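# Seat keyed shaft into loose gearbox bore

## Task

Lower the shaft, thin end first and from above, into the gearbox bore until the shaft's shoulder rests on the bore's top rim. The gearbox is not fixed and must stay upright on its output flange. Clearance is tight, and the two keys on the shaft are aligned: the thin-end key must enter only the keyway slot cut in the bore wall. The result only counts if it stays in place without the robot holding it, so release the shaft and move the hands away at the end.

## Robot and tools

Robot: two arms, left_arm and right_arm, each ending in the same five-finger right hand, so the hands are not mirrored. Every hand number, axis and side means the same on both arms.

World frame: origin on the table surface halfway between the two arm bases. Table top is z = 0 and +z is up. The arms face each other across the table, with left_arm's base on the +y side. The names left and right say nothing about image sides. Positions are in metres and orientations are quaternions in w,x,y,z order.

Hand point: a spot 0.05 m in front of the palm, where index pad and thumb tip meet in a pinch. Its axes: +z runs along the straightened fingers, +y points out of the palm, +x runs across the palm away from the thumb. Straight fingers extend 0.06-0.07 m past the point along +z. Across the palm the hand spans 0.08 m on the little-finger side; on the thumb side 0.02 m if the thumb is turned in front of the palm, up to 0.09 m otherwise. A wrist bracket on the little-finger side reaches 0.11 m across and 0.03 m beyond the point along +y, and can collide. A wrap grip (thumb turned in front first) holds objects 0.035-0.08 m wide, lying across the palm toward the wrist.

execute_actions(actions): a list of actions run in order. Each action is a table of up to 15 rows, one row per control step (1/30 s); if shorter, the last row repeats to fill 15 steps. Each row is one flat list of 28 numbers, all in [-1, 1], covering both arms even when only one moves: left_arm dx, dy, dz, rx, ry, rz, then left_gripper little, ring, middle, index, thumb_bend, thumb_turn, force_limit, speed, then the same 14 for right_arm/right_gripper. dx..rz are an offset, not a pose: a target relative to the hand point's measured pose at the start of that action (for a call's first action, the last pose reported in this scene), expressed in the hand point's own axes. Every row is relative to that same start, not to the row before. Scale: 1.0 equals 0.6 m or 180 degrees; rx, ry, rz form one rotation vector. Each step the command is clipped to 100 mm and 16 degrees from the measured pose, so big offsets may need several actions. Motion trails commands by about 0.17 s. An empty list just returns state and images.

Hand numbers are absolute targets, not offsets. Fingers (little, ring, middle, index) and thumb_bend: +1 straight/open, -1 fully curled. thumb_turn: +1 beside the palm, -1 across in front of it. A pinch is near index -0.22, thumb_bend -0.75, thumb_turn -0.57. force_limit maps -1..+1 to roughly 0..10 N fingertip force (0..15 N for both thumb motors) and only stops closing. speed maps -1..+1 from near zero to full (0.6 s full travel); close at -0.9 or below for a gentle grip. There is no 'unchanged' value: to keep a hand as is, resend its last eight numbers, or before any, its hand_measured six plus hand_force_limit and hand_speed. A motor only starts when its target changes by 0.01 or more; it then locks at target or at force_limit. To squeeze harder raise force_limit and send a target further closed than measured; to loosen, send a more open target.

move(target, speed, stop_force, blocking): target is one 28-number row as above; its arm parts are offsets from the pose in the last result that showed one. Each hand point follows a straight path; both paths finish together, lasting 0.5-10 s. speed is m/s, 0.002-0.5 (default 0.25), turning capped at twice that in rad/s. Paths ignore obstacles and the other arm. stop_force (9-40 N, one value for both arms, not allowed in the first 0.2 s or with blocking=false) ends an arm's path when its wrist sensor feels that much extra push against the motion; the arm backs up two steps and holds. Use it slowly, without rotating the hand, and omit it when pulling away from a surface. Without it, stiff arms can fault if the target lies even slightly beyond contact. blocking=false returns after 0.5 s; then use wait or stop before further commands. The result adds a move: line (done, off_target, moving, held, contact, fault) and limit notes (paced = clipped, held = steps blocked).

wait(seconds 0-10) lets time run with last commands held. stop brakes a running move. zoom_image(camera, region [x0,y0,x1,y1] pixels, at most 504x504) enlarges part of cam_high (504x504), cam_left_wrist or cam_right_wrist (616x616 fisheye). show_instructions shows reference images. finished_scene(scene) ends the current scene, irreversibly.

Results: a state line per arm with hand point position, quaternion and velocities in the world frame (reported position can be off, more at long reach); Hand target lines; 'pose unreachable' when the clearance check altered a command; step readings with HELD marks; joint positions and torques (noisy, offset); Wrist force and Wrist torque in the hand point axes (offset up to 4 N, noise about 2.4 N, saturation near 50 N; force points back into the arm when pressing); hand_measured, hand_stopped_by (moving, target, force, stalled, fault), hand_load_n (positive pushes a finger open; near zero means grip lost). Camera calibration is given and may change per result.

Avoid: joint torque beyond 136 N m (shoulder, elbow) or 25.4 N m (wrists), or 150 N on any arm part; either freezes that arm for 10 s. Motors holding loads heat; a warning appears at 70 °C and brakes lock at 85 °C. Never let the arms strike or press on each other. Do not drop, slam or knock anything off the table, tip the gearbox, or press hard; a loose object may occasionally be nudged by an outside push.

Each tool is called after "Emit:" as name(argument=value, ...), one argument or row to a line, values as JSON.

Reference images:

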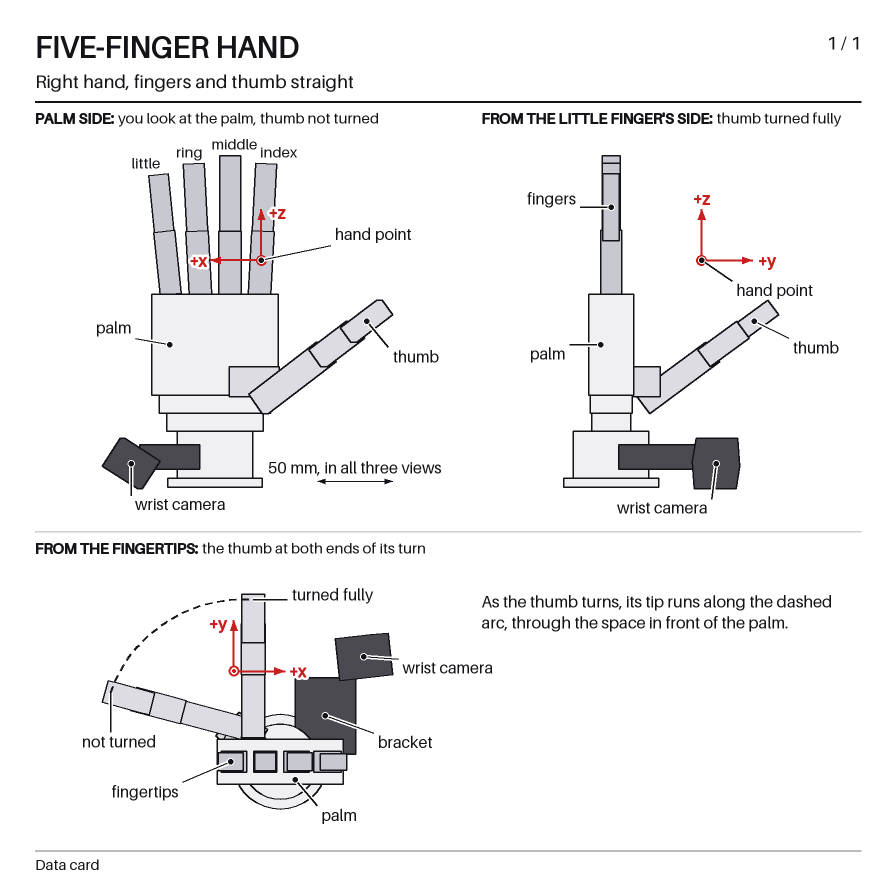

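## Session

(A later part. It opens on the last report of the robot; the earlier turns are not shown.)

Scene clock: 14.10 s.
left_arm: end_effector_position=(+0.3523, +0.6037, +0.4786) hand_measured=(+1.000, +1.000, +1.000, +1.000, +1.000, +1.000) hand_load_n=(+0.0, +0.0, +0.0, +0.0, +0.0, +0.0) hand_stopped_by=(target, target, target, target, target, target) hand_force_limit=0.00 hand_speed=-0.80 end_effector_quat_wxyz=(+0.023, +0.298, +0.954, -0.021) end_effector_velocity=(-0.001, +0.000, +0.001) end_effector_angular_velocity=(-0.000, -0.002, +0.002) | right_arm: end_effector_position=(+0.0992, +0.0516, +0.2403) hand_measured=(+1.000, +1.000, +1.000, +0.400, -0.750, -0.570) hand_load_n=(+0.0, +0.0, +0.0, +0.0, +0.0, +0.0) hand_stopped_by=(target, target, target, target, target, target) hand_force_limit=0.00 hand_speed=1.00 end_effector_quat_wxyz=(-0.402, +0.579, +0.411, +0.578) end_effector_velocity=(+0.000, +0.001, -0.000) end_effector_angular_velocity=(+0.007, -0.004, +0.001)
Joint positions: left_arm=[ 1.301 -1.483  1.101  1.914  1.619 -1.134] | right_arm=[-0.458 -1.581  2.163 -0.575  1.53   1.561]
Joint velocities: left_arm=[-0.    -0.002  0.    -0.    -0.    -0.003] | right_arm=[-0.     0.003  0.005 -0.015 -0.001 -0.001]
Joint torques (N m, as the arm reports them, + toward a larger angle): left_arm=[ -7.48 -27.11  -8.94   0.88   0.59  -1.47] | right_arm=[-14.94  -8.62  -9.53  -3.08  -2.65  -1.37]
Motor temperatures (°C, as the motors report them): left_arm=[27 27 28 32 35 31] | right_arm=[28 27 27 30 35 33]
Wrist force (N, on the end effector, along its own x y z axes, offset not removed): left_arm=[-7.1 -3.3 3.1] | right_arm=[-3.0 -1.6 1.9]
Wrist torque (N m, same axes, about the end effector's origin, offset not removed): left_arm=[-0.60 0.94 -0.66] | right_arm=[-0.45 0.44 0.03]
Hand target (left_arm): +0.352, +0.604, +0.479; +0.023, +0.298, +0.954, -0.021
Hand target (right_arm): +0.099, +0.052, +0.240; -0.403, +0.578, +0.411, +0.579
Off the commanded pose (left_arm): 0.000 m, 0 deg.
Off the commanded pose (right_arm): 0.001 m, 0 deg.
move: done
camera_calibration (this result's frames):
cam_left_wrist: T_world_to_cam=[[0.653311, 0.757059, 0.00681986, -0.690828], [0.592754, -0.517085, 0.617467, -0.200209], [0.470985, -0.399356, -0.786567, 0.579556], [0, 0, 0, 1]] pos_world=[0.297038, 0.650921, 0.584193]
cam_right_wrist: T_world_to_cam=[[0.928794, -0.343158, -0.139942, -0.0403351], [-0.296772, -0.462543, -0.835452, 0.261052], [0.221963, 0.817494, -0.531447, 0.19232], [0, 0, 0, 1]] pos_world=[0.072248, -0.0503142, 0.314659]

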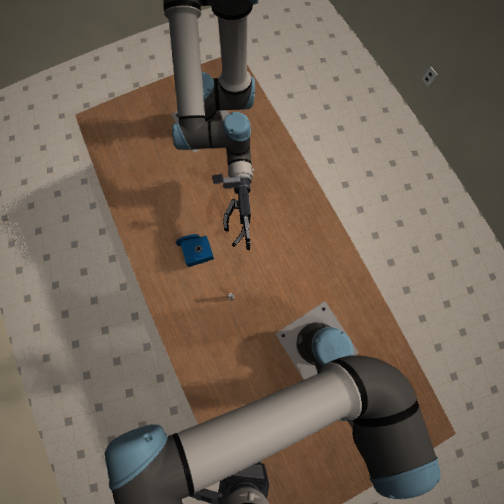

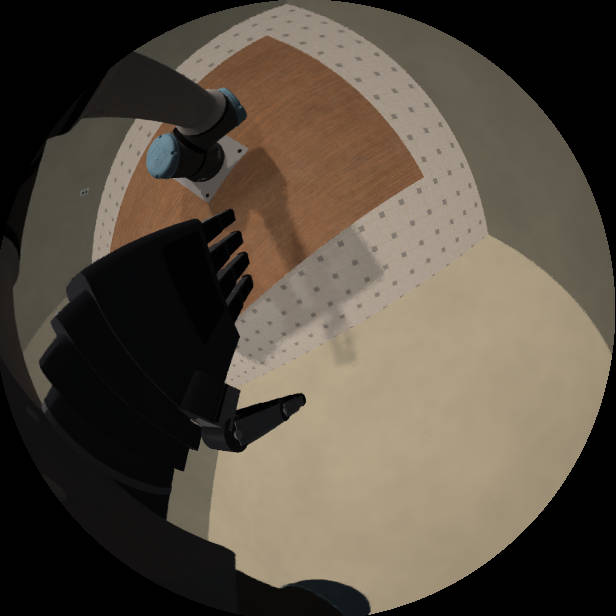

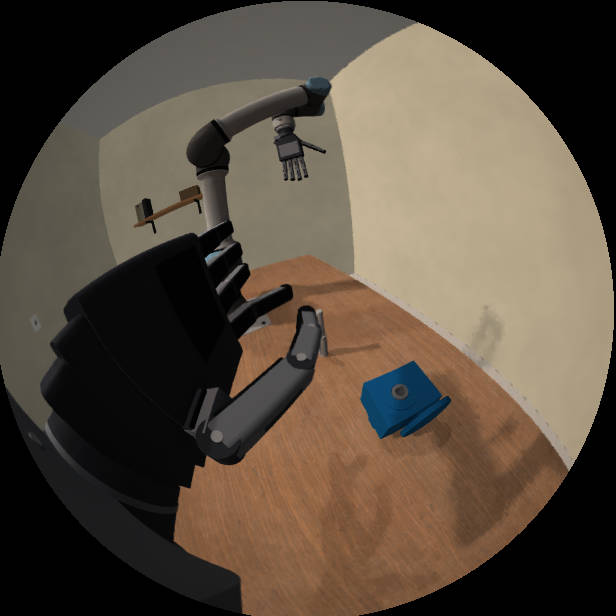

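Emit:
move(
  target=[0,0,0,0,0,0,1,1,1,1,1,1,0,-0.8,-0.3,-0.077,0.254,0,0,-0.0556,1,1,1,0.6,-0.75,-0.57,0,1],
)

Emit:
zoom_image(
  camera="cam_right_wrist",
  region=[200, 180, 450, 430],
)

Emit:
zoom_image(
  camera="cam_high",
  region=[170, 200, 300, 330],
)

Scene clock: 16.07 s.
left_arm: end_effector_position=(+0.3523, +0.6037, +0.4786) hand_measured=(+1.000, +1.000, +1.000, +1.000, +1.000, +1.000) hand_load_n=(+0.0, +0.0, +0.0, +0.0, +0.0, +0.0) hand_stopped_by=(target, target, target, target, target, target) hand_force_limit=0.00 hand_speed=-0.80 end_effector_quat_wxyz=(+0.023, +0.298, +0.954, -0.021) end_effector_velocity=(-0.000, -0.000, -0.000) end_effector_angular_velocity=(+0.000, +0.001, -0.002) | right_arm: end_effector_position=(+0.1088, +0.2089, +0.0588) hand_measured=(+1.000, +1.000, +1.000, +0.600, -0.750, -0.570) hand_load_n=(+0.0, +0.0, +0.0, +0.0, +0.0, +0.0) hand_stopped_by=(target, target, target, target, target, target) hand_force_limit=0.00 hand_speed=1.00 end_effector_quat_wxyz=(-0.350, +0.541, +0.460, +0.611) end_effector_velocity=(+0.000, +0.001, -0.001) end_effector_angular_velocity=(-0.001, +0.000, -0.000)
Joint positions: left_arm=[ 1.301 -1.483  1.101  1.914  1.619 -1.134] | right_arm=[-0.344 -0.909  1.855 -0.939  1.644  1.387]
Joint velocities: left_arm=[-0.     0.     0.     0.001 -0.     0.002] | right_arm=[-0.     0.003 -0.003  0.002  0.    -0.   ]
Joint torques (N m, as the arm reports them, + toward a larger angle): left_arm=[ -7.42 -27.35  -8.69   0.78   0.56  -1.6 ] | right_arm=[ 12.88 -29.51 -25.87  -0.29   2.42  -1.46]
Motor temperatures (°C, as the motors report them): left_arm=[27 27 28 32 35 31] | right_arm=[28 27 27 30 35 33]
Wrist force (N, on the end effector, along its own x y z axes, offset not removed): left_arm=[-1.2 1.0 -1.3] | right_arm=[1.8 -1.6 -0.1]
Wrist torque (N m, same axes, about the end effector's origin, offset not removed): left_arm=[0.36 0.26 -0.04] | right_arm=[-0.20 -0.08 0.18]
Hand target (left_arm): +0.352, +0.604, +0.479; +0.023, +0.298, +0.954, -0.021
Hand target (right_arm): +0.109, +0.209, +0.059; -0.350, +0.541, +0.460, +0.611
Off the commanded pose (left_arm): 0.000 m, 0 deg.
Off the commanded pose (right_arm): 0.000 m, 0 deg.
move: done
camera_calibration (this result's frames):
cam_left_wrist: T_world_to_cam=[[0.653311, 0.757059, 0.00681993, -0.690828], [0.592754, -0.517085, 0.617467, -0.200209], [0.470985, -0.399356, -0.786567, 0.579556], [0, 0, 0, 1]] pos_world=[0.297038, 0.650921, 0.584193]
cam_right_wrist: T_world_to_cam=[[0.93793, -0.34512, 0.0343418, -0.0315582], [-0.157729, -0.512642, -0.84399, 0.180904], [0.308883, 0.786187, -0.535258, -0.037573], [0, 0, 0, 1]] pos_world=[0.0697388, 0.111387, 0.133654]

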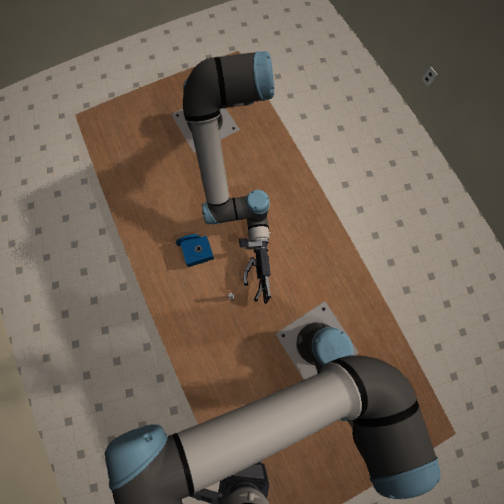

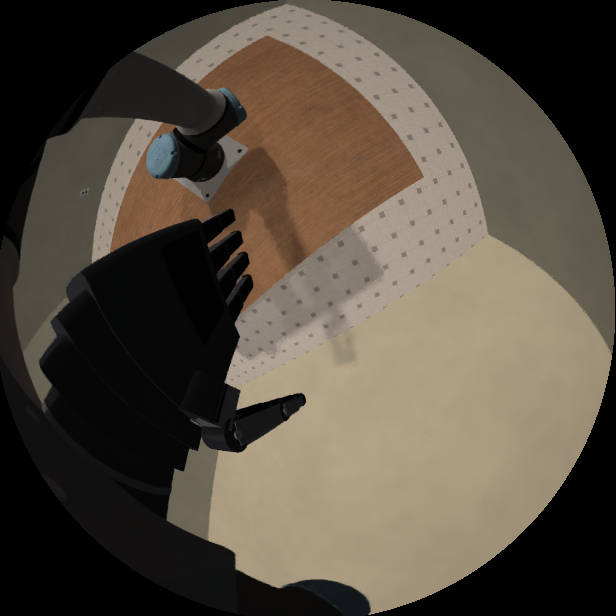

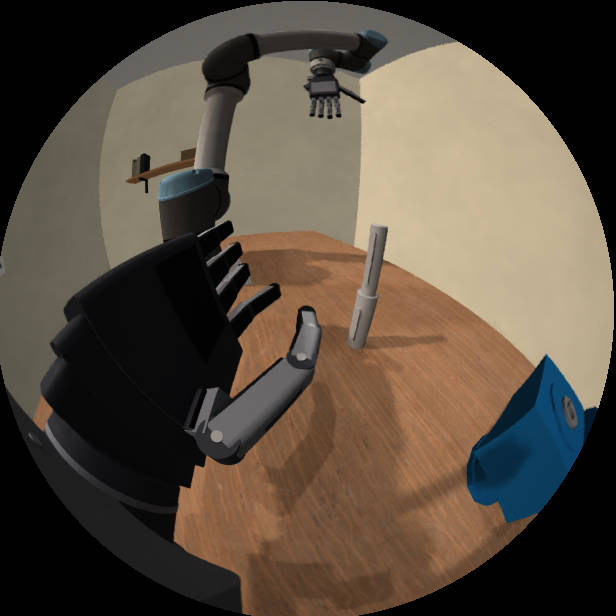

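Region (200, 180, 450, 430) of cam_right_wrist's 616x616 image, scaled by 2.016, with more detail than that image has.

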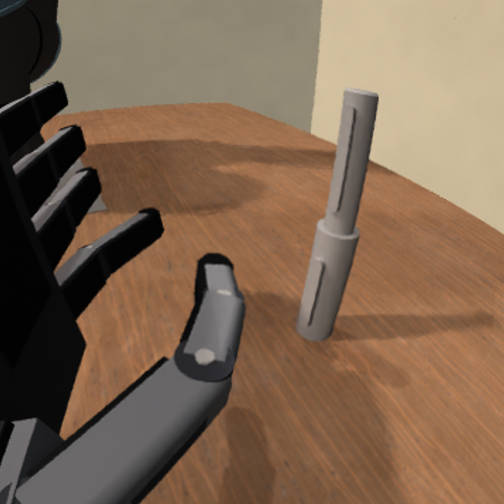

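Region (170, 200, 300, 330) of cam_high's 504x504 image, scaled by 3.877, with more detail than that image has.

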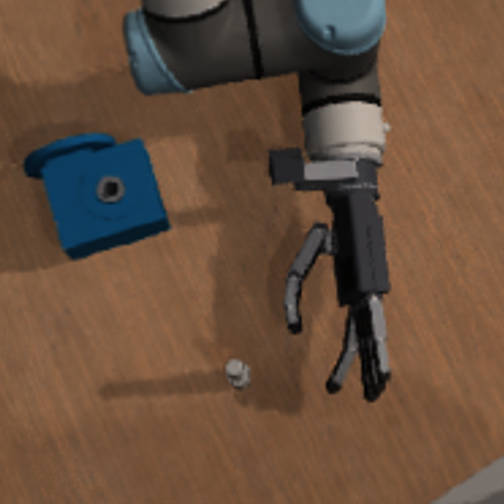

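Emit:
move(
  target=[0,0,0,0,0,0,1,1,1,1,1,1,0,-0.8,-0.028,-0.005,0.055,0,0,0,1,1,1,0.6,-0.75,-0.57,0,1],
  speed=0.08,
)

Emit:
move(
  target=[0,0,0,0,0,0,1,1,1,1,1,1,0,-0.8,-0.0116,0.0657,0,0,0,0,1,1,1,0.6,-0.75,-0.57,0,1],
  speed=0.08,
)

Emit:
zoom_image(
  camera="cam_right_wrist",
  region=[220, 200, 400, 380],
)

Emit:
zoom_image(
  camera="cam_high",
  region=[190, 230, 280, 320],
)

Scene clock: 17.37 s.
left_arm: end_effector_position=(+0.3523, +0.6037, +0.4786) hand_measured=(+1.000, +1.000, +1.000, +1.000, +1.000, +1.000) hand_load_n=(+0.0, +0.0, +0.0, +0.0, +0.0, +0.0) hand_stopped_by=(target, target, target, target, target, target) hand_force_limit=0.00 hand_speed=-0.80 end_effector_quat_wxyz=(+0.023, +0.298, +0.954, -0.021) end_effector_velocity=(+0.000, -0.000, +0.000) end_effector_angular_velocity=(-0.001, -0.001, +0.000) | right_arm: end_effector_position=(+0.1201, +0.2397, +0.0416) hand_measured=(+1.000, +1.000, +1.000, +0.600, -0.750, -0.570) hand_load_n=(+0.0, +0.0, +0.0, +0.0, +0.0, +0.0) hand_stopped_by=(target, target, target, target, target, target) hand_force_limit=0.00 hand_speed=1.00 end_effector_quat_wxyz=(-0.351, +0.541, +0.460, +0.611) end_effector_velocity=(+0.001, +0.000, -0.001) end_effector_angular_velocity=(-0.002, +0.000, -0.003)
Joint positions: left_arm=[ 1.301 -1.483  1.101  1.914  1.619 -1.134] | right_arm=[-0.349 -0.829  1.756 -0.919  1.639  1.387]
Joint velocities: left_arm=[-0.     0.    -0.    -0.001  0.    -0.   ] | right_arm=[-0.001  0.003 -0.003  0.003  0.002 -0.   ]
Joint torques (N m, as the arm reports them, + toward a larger angle): left_arm=[ -7.24 -26.88  -8.47   0.82   0.5   -1.57] | right_arm=[-14.97 -31.51 -24.87  -0.33  -2.57  -0.5 ]
Motor temperatures (°C, as the motors report them): left_arm=[27 27 28 32 35 31] | right_arm=[28 27 27 30 35 33]
Wrist force (N, on the end effector, along its own x y z axes, offset not removed): left_arm=[-0.6 -0.3 1.7] | right_arm=[-2.6 -1.7 1.7]
Wrist torque (N m, same axes, about the end effector's origin, offset not removed): left_arm=[-0.14 -0.04 -0.10] | right_arm=[-0.42 0.46 -0.07]
Hand target (left_arm): +0.352, +0.604, +0.479; +0.023, +0.298, +0.954, -0.021
Hand target (right_arm): +0.120, +0.240, +0.042; -0.350, +0.541, +0.460, +0.611
Off the commanded pose (left_arm): 0.000 m, 0 deg.
Off the commanded pose (right_arm): 0.000 m, 0 deg.
move: done
camera_calibration (this result's frames):
cam_left_wrist: T_world_to_cam=[[0.653311, 0.757059, 0.00681972, -0.690828], [0.592754, -0.517085, 0.617467, -0.200209], [0.470985, -0.399356, -0.786567, 0.579556], [0, 0, 0, 1]] pos_world=[0.297038, 0.650921, 0.584193]
cam_right_wrist: T_world_to_cam=[[0.937938, -0.345099, 0.0343454, -0.0308998], [-0.157717, -0.512651, -0.843987, 0.183925], [0.308867, 0.786191, -0.535262, -0.0744917], [0, 0, 0, 1]] pos_world=[0.0809981, 0.142191, 0.116419]

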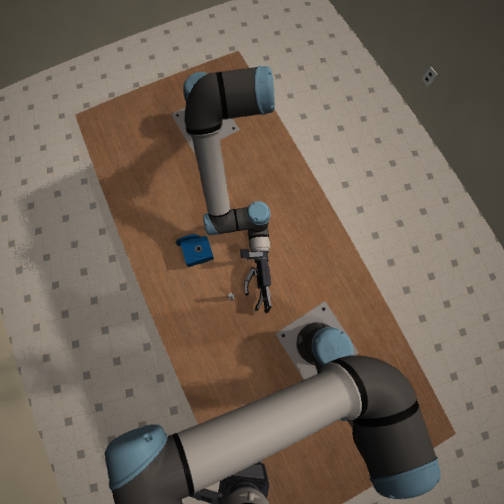

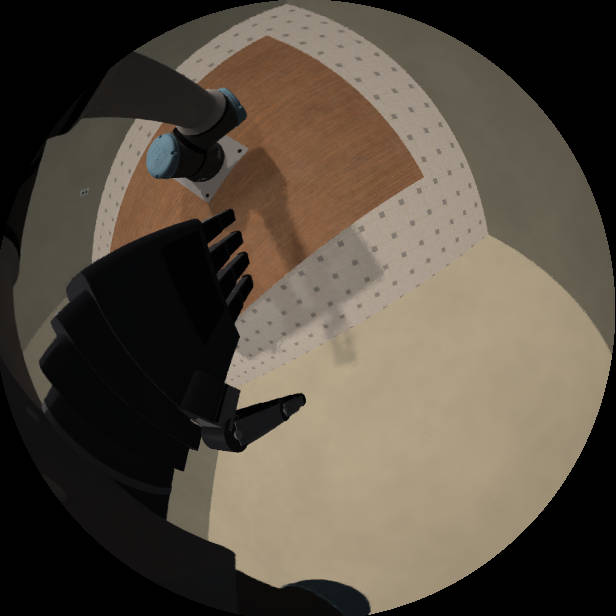

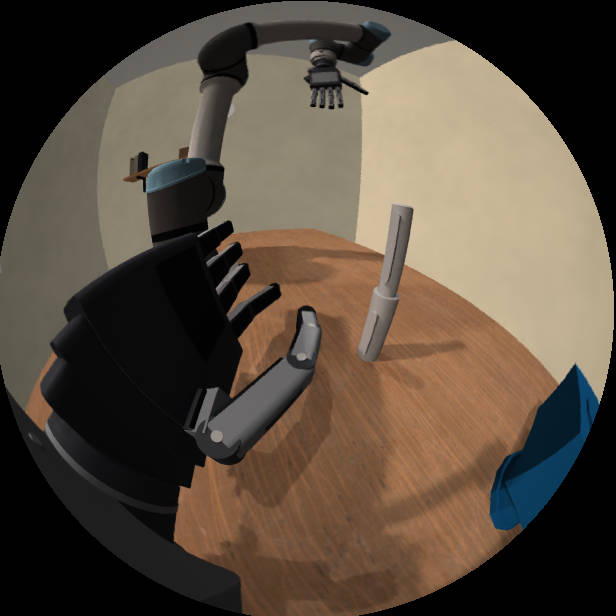

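Scene clock: 18.27 s.
left_arm: end_effector_position=(+0.3523, +0.6037, +0.4786) hand_measured=(+1.000, +1.000, +1.000, +1.000, +1.000, +1.000) hand_load_n=(+0.0, +0.0, +0.0, +0.0, +0.0, +0.0) hand_stopped_by=(target, target, target, target, target, target) hand_force_limit=0.00 hand_speed=-0.80 end_effector_quat_wxyz=(+0.023, +0.298, +0.954, -0.021) end_effector_velocity=(-0.000, +0.000, -0.000) end_effector_angular_velocity=(-0.001, +0.002, +0.000) | right_arm: end_effector_position=(+0.1577, +0.2261, +0.0420) hand_measured=(+1.000, +1.000, +1.000, +0.600, -0.750, -0.570) hand_load_n=(+0.0, +0.0, +0.0, +0.0, -0.5, +0.0) hand_stopped_by=(target, target, target, target, target, target) hand_force_limit=0.00 hand_speed=1.00 end_effector_quat_wxyz=(-0.351, +0.541, +0.460, +0.611) end_effector_velocity=(+0.001, +0.000, +0.000) end_effector_angular_velocity=(+0.002, -0.001, +0.001)
Joint positions: left_arm=[ 1.301 -1.483  1.101  1.914  1.619 -1.134] | right_arm=[-0.426 -0.846  1.792 -0.939  1.561  1.387]
Joint velocities: left_arm=[ 0.001  0.001 -0.     0.001  0.001  0.001] | right_arm=[-0.002  0.     0.001 -0.003 -0.003  0.   ]
Joint torques (N m, as the arm reports them, + toward a larger angle): left_arm=[ -7.38 -28.    -9.     0.79   0.62  -1.41] | right_arm=[-15.05 -47.86  -3.75  -3.09  -2.46  -1.55]
Motor temperatures (°C, as the motors report them): left_arm=[27 27 28 32 35 31] | right_arm=[28 27 27 30 35 33]
Wrist force (N, on the end effector, along its own x y z axes, offset not removed): left_arm=[-2.7 -2.7 0.1] | right_arm=[1.4 -1.3 1.4]
Wrist torque (N m, same axes, about the end effector's origin, offset not removed): left_arm=[-0.40 0.38 -0.16] | right_arm=[-0.39 -0.18 0.24]
Hand target (left_arm): +0.352, +0.604, +0.479; +0.023, +0.298, +0.954, -0.021
Hand target (right_arm): +0.158, +0.226, +0.042; -0.351, +0.541, +0.460, +0.611
Off the commanded pose (left_arm): 0.000 m, 0 deg.
Off the commanded pose (right_arm): 0.000 m, 0 deg.
move: done
camera_calibration (this result's frames):
cam_left_wrist: T_world_to_cam=[[0.653311, 0.757059, 0.00681998, -0.690828], [0.592754, -0.517085, 0.617467, -0.200209], [0.470985, -0.399356, -0.786567, 0.579556], [0, 0, 0, 1]] pos_world=[0.297038, 0.650921, 0.584194]
cam_right_wrist: T_world_to_cam=[[0.937935, -0.345116, 0.0342595, -0.0708363], [-0.157794, -0.512626, -0.843988, 0.183266], [0.308836, 0.7862, -0.535267, -0.0752256], [0, 0, 0, 1]] pos_world=[0.11859, 0.128642, 0.116835]

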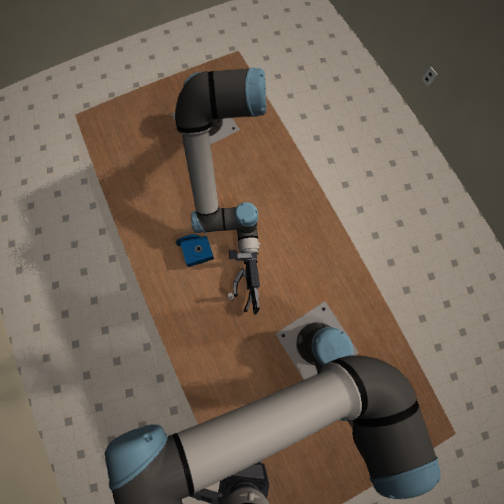

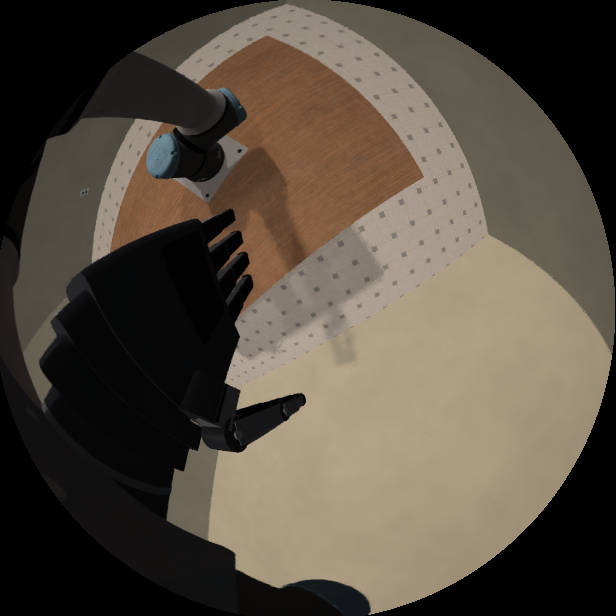

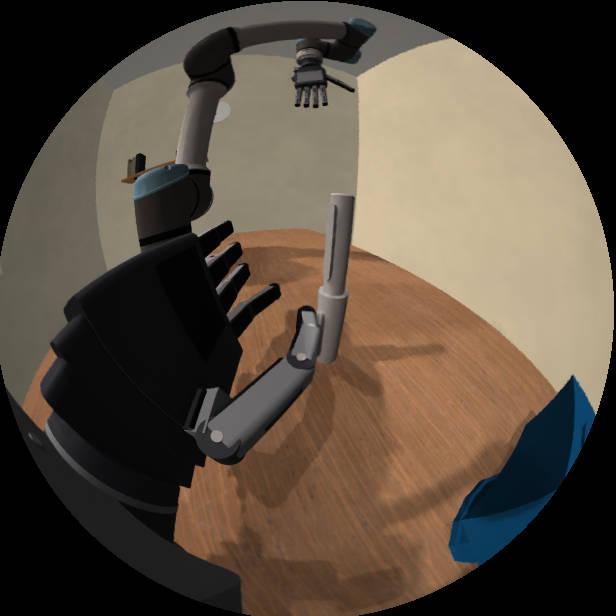

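Region (220, 200, 400, 380) of cam_right_wrist's 616x616 image, scaled by 2.800, with more detail than that image has.

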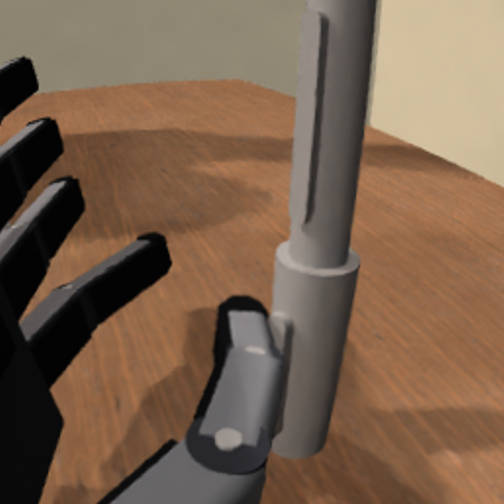

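Region (190, 230, 280, 320) of cam_high's 504x504 image, scaled by 5.600, with more detail than that image has.

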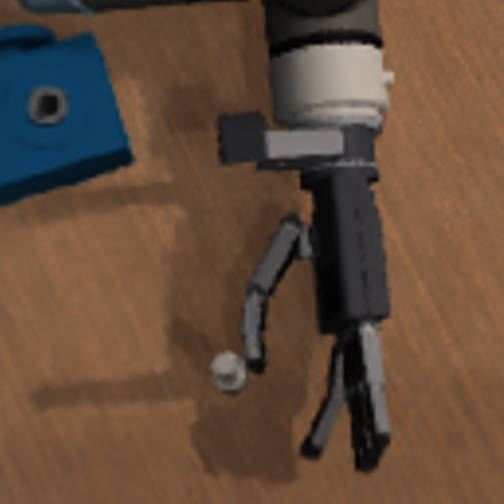

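Emit:
move(
  target=[0,0,0,0,0,0,1,1,1,1,1,1,0,-0.8,0.001,-0.006,-0.026,0,0,0,1,1,1,0.6,-0.75,-0.57,0,1],
  speed=0.05,
)

Emit:
move(
  target=[0,0,0,0,0,0,1,1,1,1,1,1,0,-0.8,-0.0058,0.033,0,0,0,0,1,1,1,0.6,-0.75,-0.57,0,1],
  speed=0.05,
)

Emit:
zoom_image(
  camera="cam_right_wrist",
  region=[220, 200, 400, 380],
)

Emit:
zoom_image(
  camera="cam_high",
  region=[190, 230, 280, 320],
)

Scene clock: 19.30 s.
left_arm: end_effector_position=(+0.3523, +0.6037, +0.4786) hand_measured=(+1.000, +1.000, +1.000, +1.000, +1.000, +1.000) hand_load_n=(+0.0, +0.0, +0.0, +0.0, +0.0, +0.0) hand_stopped_by=(target, target, target, target, target, target) hand_force_limit=0.00 hand_speed=-0.80 end_effector_quat_wxyz=(+0.023, +0.298, +0.954, -0.021) end_effector_velocity=(-0.000, -0.000, -0.001) end_effector_angular_velocity=(-0.001, +0.003, +0.001) | right_arm: end_effector_position=(+0.1490, +0.2128, +0.0420) hand_measured=(+1.000, +1.000, +1.000, +0.600, -0.750, -0.570) hand_load_n=(+0.0, +0.0, +0.0, +0.0, +0.0, +0.0) hand_stopped_by=(target, target, target, target, target, target) hand_force_limit=0.00 hand_speed=1.00 end_effector_quat_wxyz=(-0.351, +0.541, +0.460, +0.611) end_effector_velocity=(-0.001, -0.001, -0.000) end_effector_angular_velocity=(-0.001, -0.000, +0.001)
Joint positions: left_arm=[ 1.301 -1.483  1.101  1.914  1.619 -1.134] | right_arm=[-0.419 -0.867  1.838 -0.964  1.568  1.387]
Joint velocities: left_arm=[-0.     0.001  0.001  0.     0.001 -0.001] | right_arm=[ 0.001 -0.002  0.003 -0.001  0.    -0.   ]
Joint torques (N m, as the arm reports them, + toward a larger angle): left_arm=[ -7.12 -26.95  -8.23   0.8    0.54  -1.4 ] | right_arm=[ 12.52 -46.88  -3.96  -2.99   2.49   0.91]
Motor temperatures (°C, as the motors report them): left_arm=[27 27 28 32 35 31] | right_arm=[28 27 27 30 35 33]
Wrist force (N, on the end effector, along its own x y z axes, offset not removed): left_arm=[-2.9 -3.2 0.1] | right_arm=[-1.6 -0.8 0.8]
Wrist torque (N m, same axes, about the end effector's origin, offset not removed): left_arm=[-0.42 0.50 -0.18] | right_arm=[-0.39 0.48 0.01]
Hand target (left_arm): +0.352, +0.604, +0.479; +0.023, +0.298, +0.954, -0.021
Hand target (right_arm): +0.149, +0.213, +0.042; -0.351, +0.541, +0.460, +0.611
Off the commanded pose (left_arm): 0.000 m, 0 deg.
Off the commanded pose (right_arm): 0.000 m, 0 deg.
move: done
camera_calibration (this result's frames):
cam_left_wrist: T_world_to_cam=[[0.653311, 0.757059, 0.00681998, -0.690828], [0.592754, -0.517085, 0.617467, -0.200209], [0.470985, -0.399356, -0.786567, 0.579556], [0, 0, 0, 1]] pos_world=[0.297038, 0.650921, 0.584193]
cam_right_wrist: T_world_to_cam=[[0.937928, -0.34513, 0.034309, -0.0673174], [-0.157763, -0.512638, -0.843987, 0.175067], [0.308873, 0.786186, -0.535266, -0.0620326], [0, 0, 0, 1]] pos_world=[0.109918, 0.115282, 0.116859]

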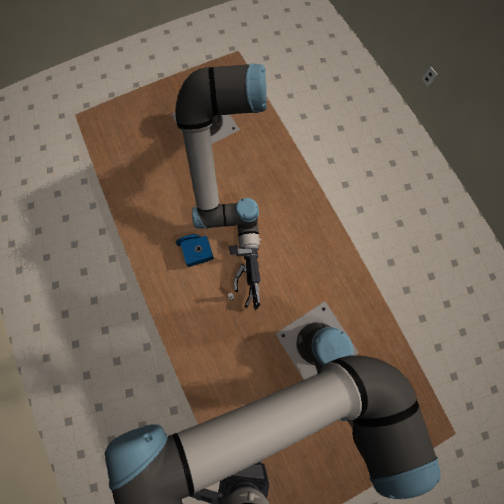

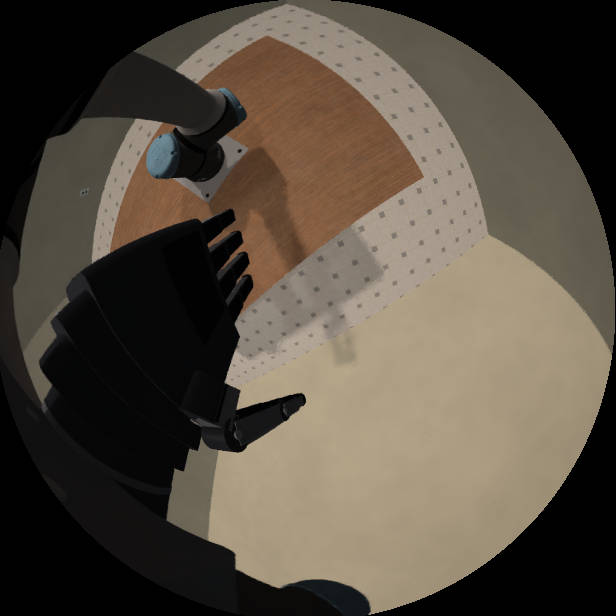

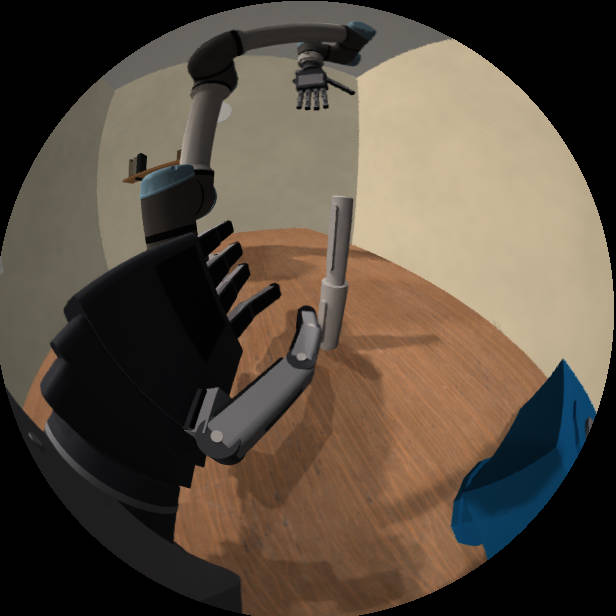

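Scene clock: 20.10 s.
left_arm: end_effector_position=(+0.3523, +0.6037, +0.4786) hand_measured=(+1.000, +1.000, +1.000, +1.000, +1.000, +1.000) hand_load_n=(+0.0, +0.0, +0.0, +0.0, +0.0, +0.0) hand_stopped_by=(target, target, target, target, target, target) hand_force_limit=0.00 hand_speed=-0.80 end_effector_quat_wxyz=(+0.023, +0.298, +0.954, -0.021) end_effector_velocity=(-0.001, +0.000, +0.000) end_effector_angular_velocity=(-0.000, +0.000, +0.001) | right_arm: end_effector_position=(+0.1678, +0.2060, +0.0423) hand_measured=(+1.000, +1.000, +1.000, +0.600, -0.750, -0.570) hand_load_n=(+0.0, +0.0, +0.0, +0.0, +0.0, +0.0) hand_stopped_by=(target, target, target, target, target, target) hand_force_limit=0.00 hand_speed=1.00 end_effector_quat_wxyz=(-0.351, +0.541, +0.460, +0.611) end_effector_velocity=(+0.002, -0.001, -0.000) end_effector_angular_velocity=(-0.000, -0.000, -0.000)
Joint positions: left_arm=[ 1.301 -1.483  1.101  1.914  1.619 -1.134] | right_arm=[-0.46  -0.874  1.853 -0.972  1.528  1.387]
Joint velocities: left_arm=[ 0.001 -0.001  0.001  0.001  0.    -0.   ] | right_arm=[-0.003 -0.     0.001 -0.001 -0.003 -0.   ]
Joint torques (N m, as the arm reports them, + toward a larger angle): left_arm=[ -7.47 -27.29  -8.51   0.77   0.56  -1.51] | right_arm=[-14.66 -46.17  -3.33  -2.98  -2.63  -1.52]
Motor temperatures (°C, as the motors report them): left_arm=[27 27 28 32 35 31] | right_arm=[28 27 27 30 35 33]
Wrist force (N, on the end effector, along its own x y z axes, offset not removed): left_arm=[-4.5 -0.1 -2.7] | right_arm=[0.2 -1.4 1.8]
Wrist torque (N m, same axes, about the end effector's origin, offset not removed): left_arm=[0.44 0.73 -0.30] | right_arm=[-0.51 0.01 0.21]
Hand target (left_arm): +0.352, +0.604, +0.479; +0.023, +0.298, +0.954, -0.021
Hand target (right_arm): +0.168, +0.206, +0.042; -0.351, +0.541, +0.460, +0.611
Off the commanded pose (left_arm): 0.000 m, 0 deg.
Off the commanded pose (right_arm): 0.000 m, 0 deg.
move: done
camera_calibration (this result's frames):
cam_left_wrist: T_world_to_cam=[[0.653311, 0.757059, 0.00682013, -0.690828], [0.592754, -0.517085, 0.617467, -0.200209], [0.470985, -0.399356, -0.786567, 0.579556], [0, 0, 0, 1]] pos_world=[0.297038, 0.650921, 0.584194]
cam_right_wrist: T_world_to_cam=[[0.937924, -0.345144, 0.0342643, -0.0873089], [-0.157806, -0.512623, -0.843987, 0.174752], [0.308862, 0.786189, -0.535267, -0.0623899], [0, 0, 0, 1]] pos_world=[0.128736, 0.108498, 0.117085]

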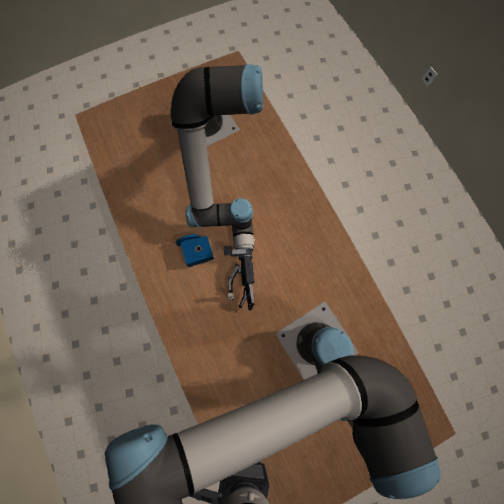

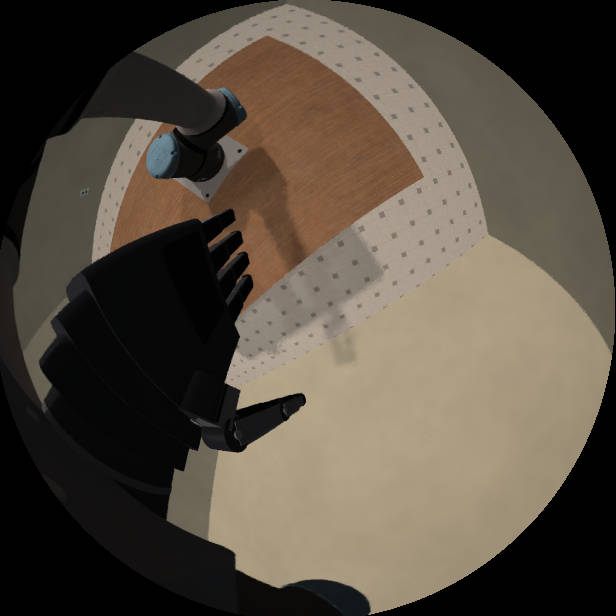

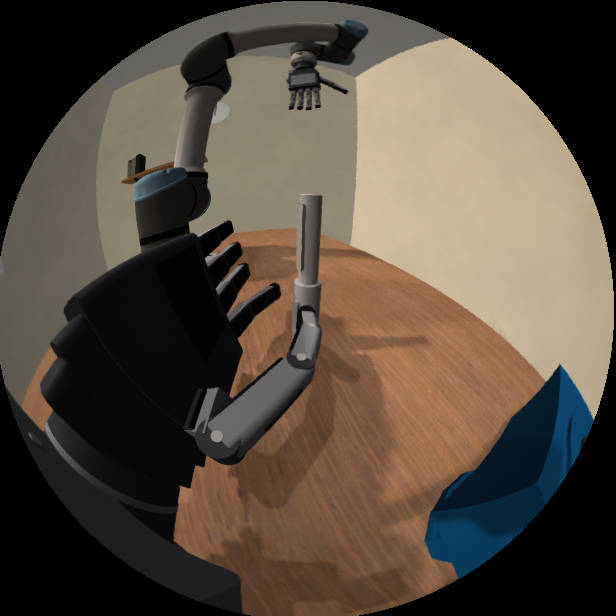

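Region (220, 200, 400, 380) of cam_right_wrist's 616x616 image, scaled by 2.800, with more detail than that image has.

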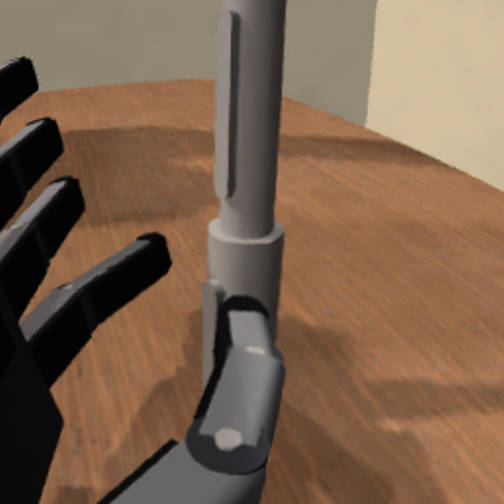

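Region (190, 230, 280, 320) of cam_high's 504x504 image, scaled by 5.600, with more detail than that image has.

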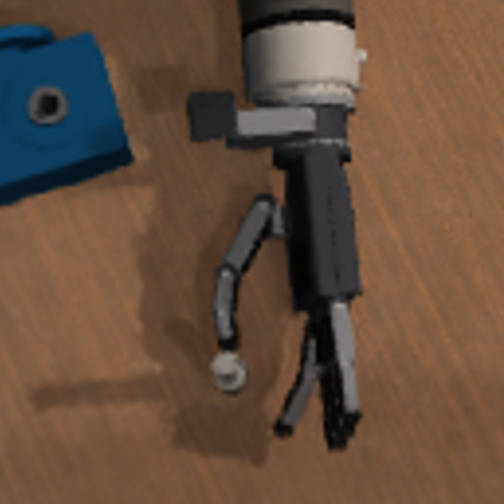

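Emit:
move(
  target=[0,0,0,0,0,0,1,1,1,1,1,1,0,-0.8,-0.001,0.006,0.003,0,0,0,1,1,1,0.0,-0.75,-0.57,0.2,-0.6],
  speed=0.03,
)

Emit:
zoom_image(
  camera="cam_right_wrist",
  region=[220, 200, 400, 380],
)

Emit:
zoom_image(
  camera="cam_high",
  region=[190, 230, 280, 320],
)

Scene clock: 21.33 s.
left_arm: end_effector_position=(+0.3523, +0.6037, +0.4786) hand_measured=(+1.000, +1.000, +1.000, +1.000, +1.000, +1.000) hand_load_n=(+0.0, +0.0, +0.0, +0.0, +0.0, +0.0) hand_stopped_by=(target, target, target, target, target, target) hand_force_limit=0.00 hand_speed=-0.80 end_effector_quat_wxyz=(+0.023, +0.298, +0.954, -0.021) end_effector_velocity=(-0.001, -0.000, -0.000) end_effector_angular_velocity=(-0.000, +0.002, +0.001) | right_arm: end_effector_position=(+0.1719, +0.2064, +0.0423) hand_measured=(+1.000, +1.000, +1.000, +0.072, -0.748, -0.570) hand_load_n=(+0.0, +0.0, +0.0, +9.0, +4.0, -1.5) hand_stopped_by=(target, target, target, force, target, target) hand_force_limit=0.20 hand_speed=-0.60 end_effector_quat_wxyz=(-0.351, +0.541, +0.460, +0.611) end_effector_velocity=(+0.000, -0.000, +0.000) end_effector_angular_velocity=(+0.001, -0.001, -0.001)
Joint positions: left_arm=[ 1.301 -1.483  1.101  1.914  1.619 -1.134] | right_arm=[-0.467 -0.873  1.85  -0.97   1.521  1.386]
Joint velocities: left_arm=[-0.    -0.     0.001  0.002  0.001 -0.001] | right_arm=[ 0.     0.     0.    -0.002  0.001 -0.   ]
Joint torques (N m, as the arm reports them, + toward a larger angle): left_arm=[ -7.91 -26.88  -8.76   0.94   0.51  -1.47] | right_arm=[-15.05 -31.36 -25.19  -1.17  -2.6   -1.5 ]
Motor temperatures (°C, as the motors report them): left_arm=[27 27 28 32 35 31] | right_arm=[28 27 27 30 35 33]
Wrist force (N, on the end effector, along its own x y z axes, offset not removed): left_arm=[-3.7 0.9 -2.4] | right_arm=[-1.4 -0.4 0.9]
Wrist torque (N m, same axes, about the end effector's origin, offset not removed): left_arm=[0.39 0.51 -0.17] | right_arm=[-0.27 0.04 0.21]
Hand target (left_arm): +0.352, +0.604, +0.479; +0.023, +0.298, +0.954, -0.021
Hand target (right_arm): +0.172, +0.206, +0.042; -0.351, +0.541, +0.460, +0.611
Off the commanded pose (left_arm): 0.000 m, 0 deg.
Off the commanded pose (right_arm): 0.000 m, 0 deg.
move: done
camera_calibration (this result's frames):
cam_left_wrist: T_world_to_cam=[[0.653311, 0.757059, 0.00681985, -0.690828], [0.592754, -0.517085, 0.617467, -0.200209], [0.470985, -0.399356, -0.786567, 0.579556], [0, 0, 0, 1]] pos_world=[0.297038, 0.650921, 0.584193]
cam_right_wrist: T_world_to_cam=[[0.937924, -0.345144, 0.0342541, -0.0909452], [-0.157829, -0.512658, -0.843962, 0.175665], [0.308849, 0.786166, -0.535308, -0.0639587], [0, 0, 0, 1]] pos_world=[0.132778, 0.108949, 0.117132]

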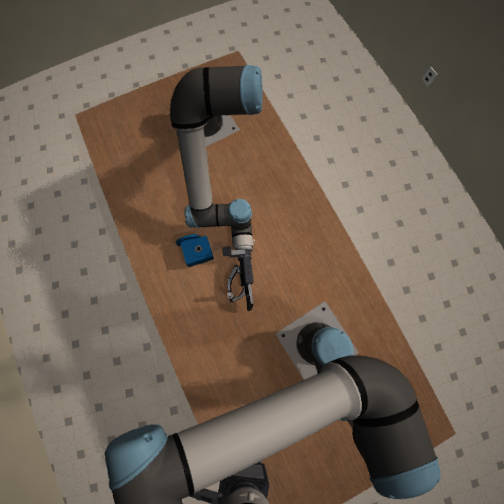

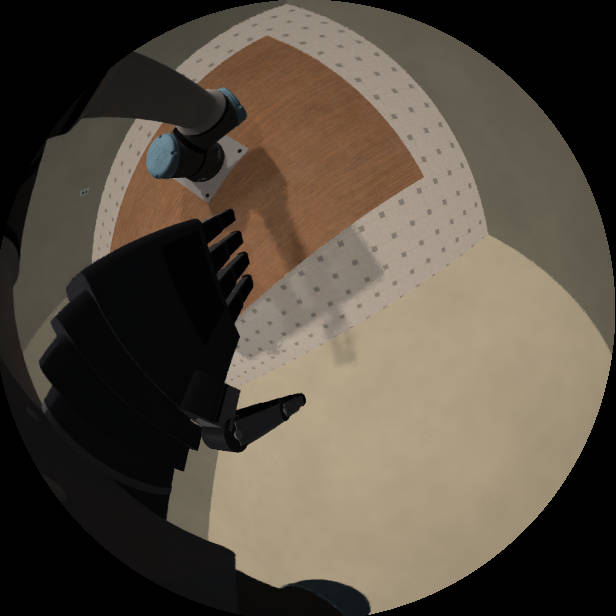

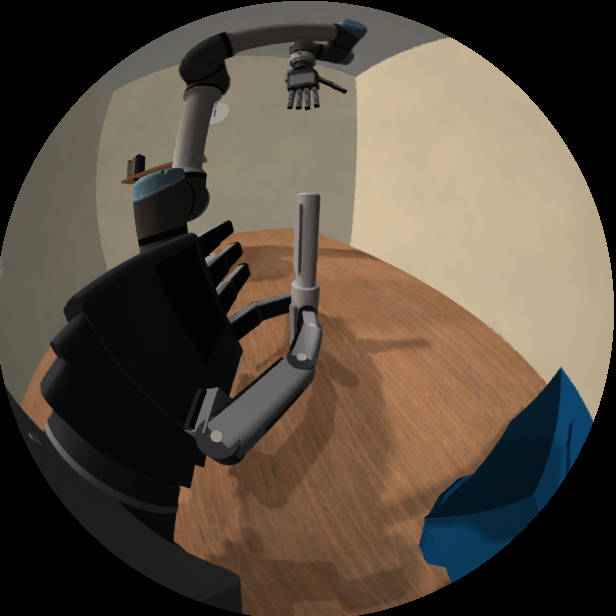

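Region (220, 200, 400, 380) of cam_right_wrist's 616x616 image, scaled by 2.800, with more detail than that image has.

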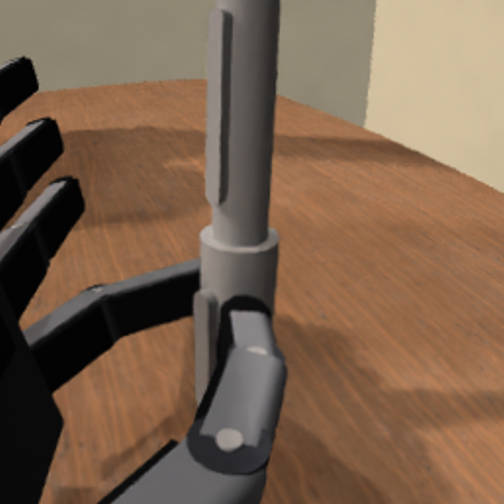

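Region (190, 230, 280, 320) of cam_high's 504x504 image, scaled by 5.600, with more detail than that image has.

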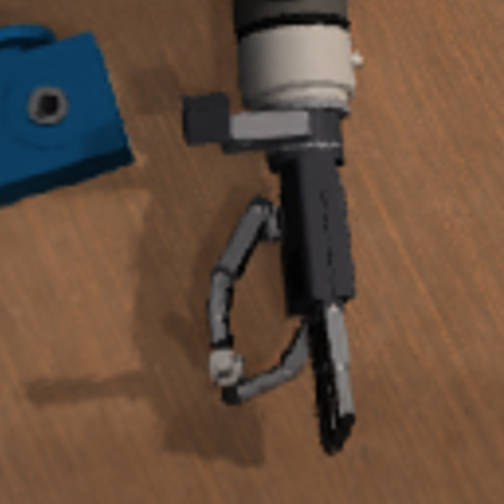

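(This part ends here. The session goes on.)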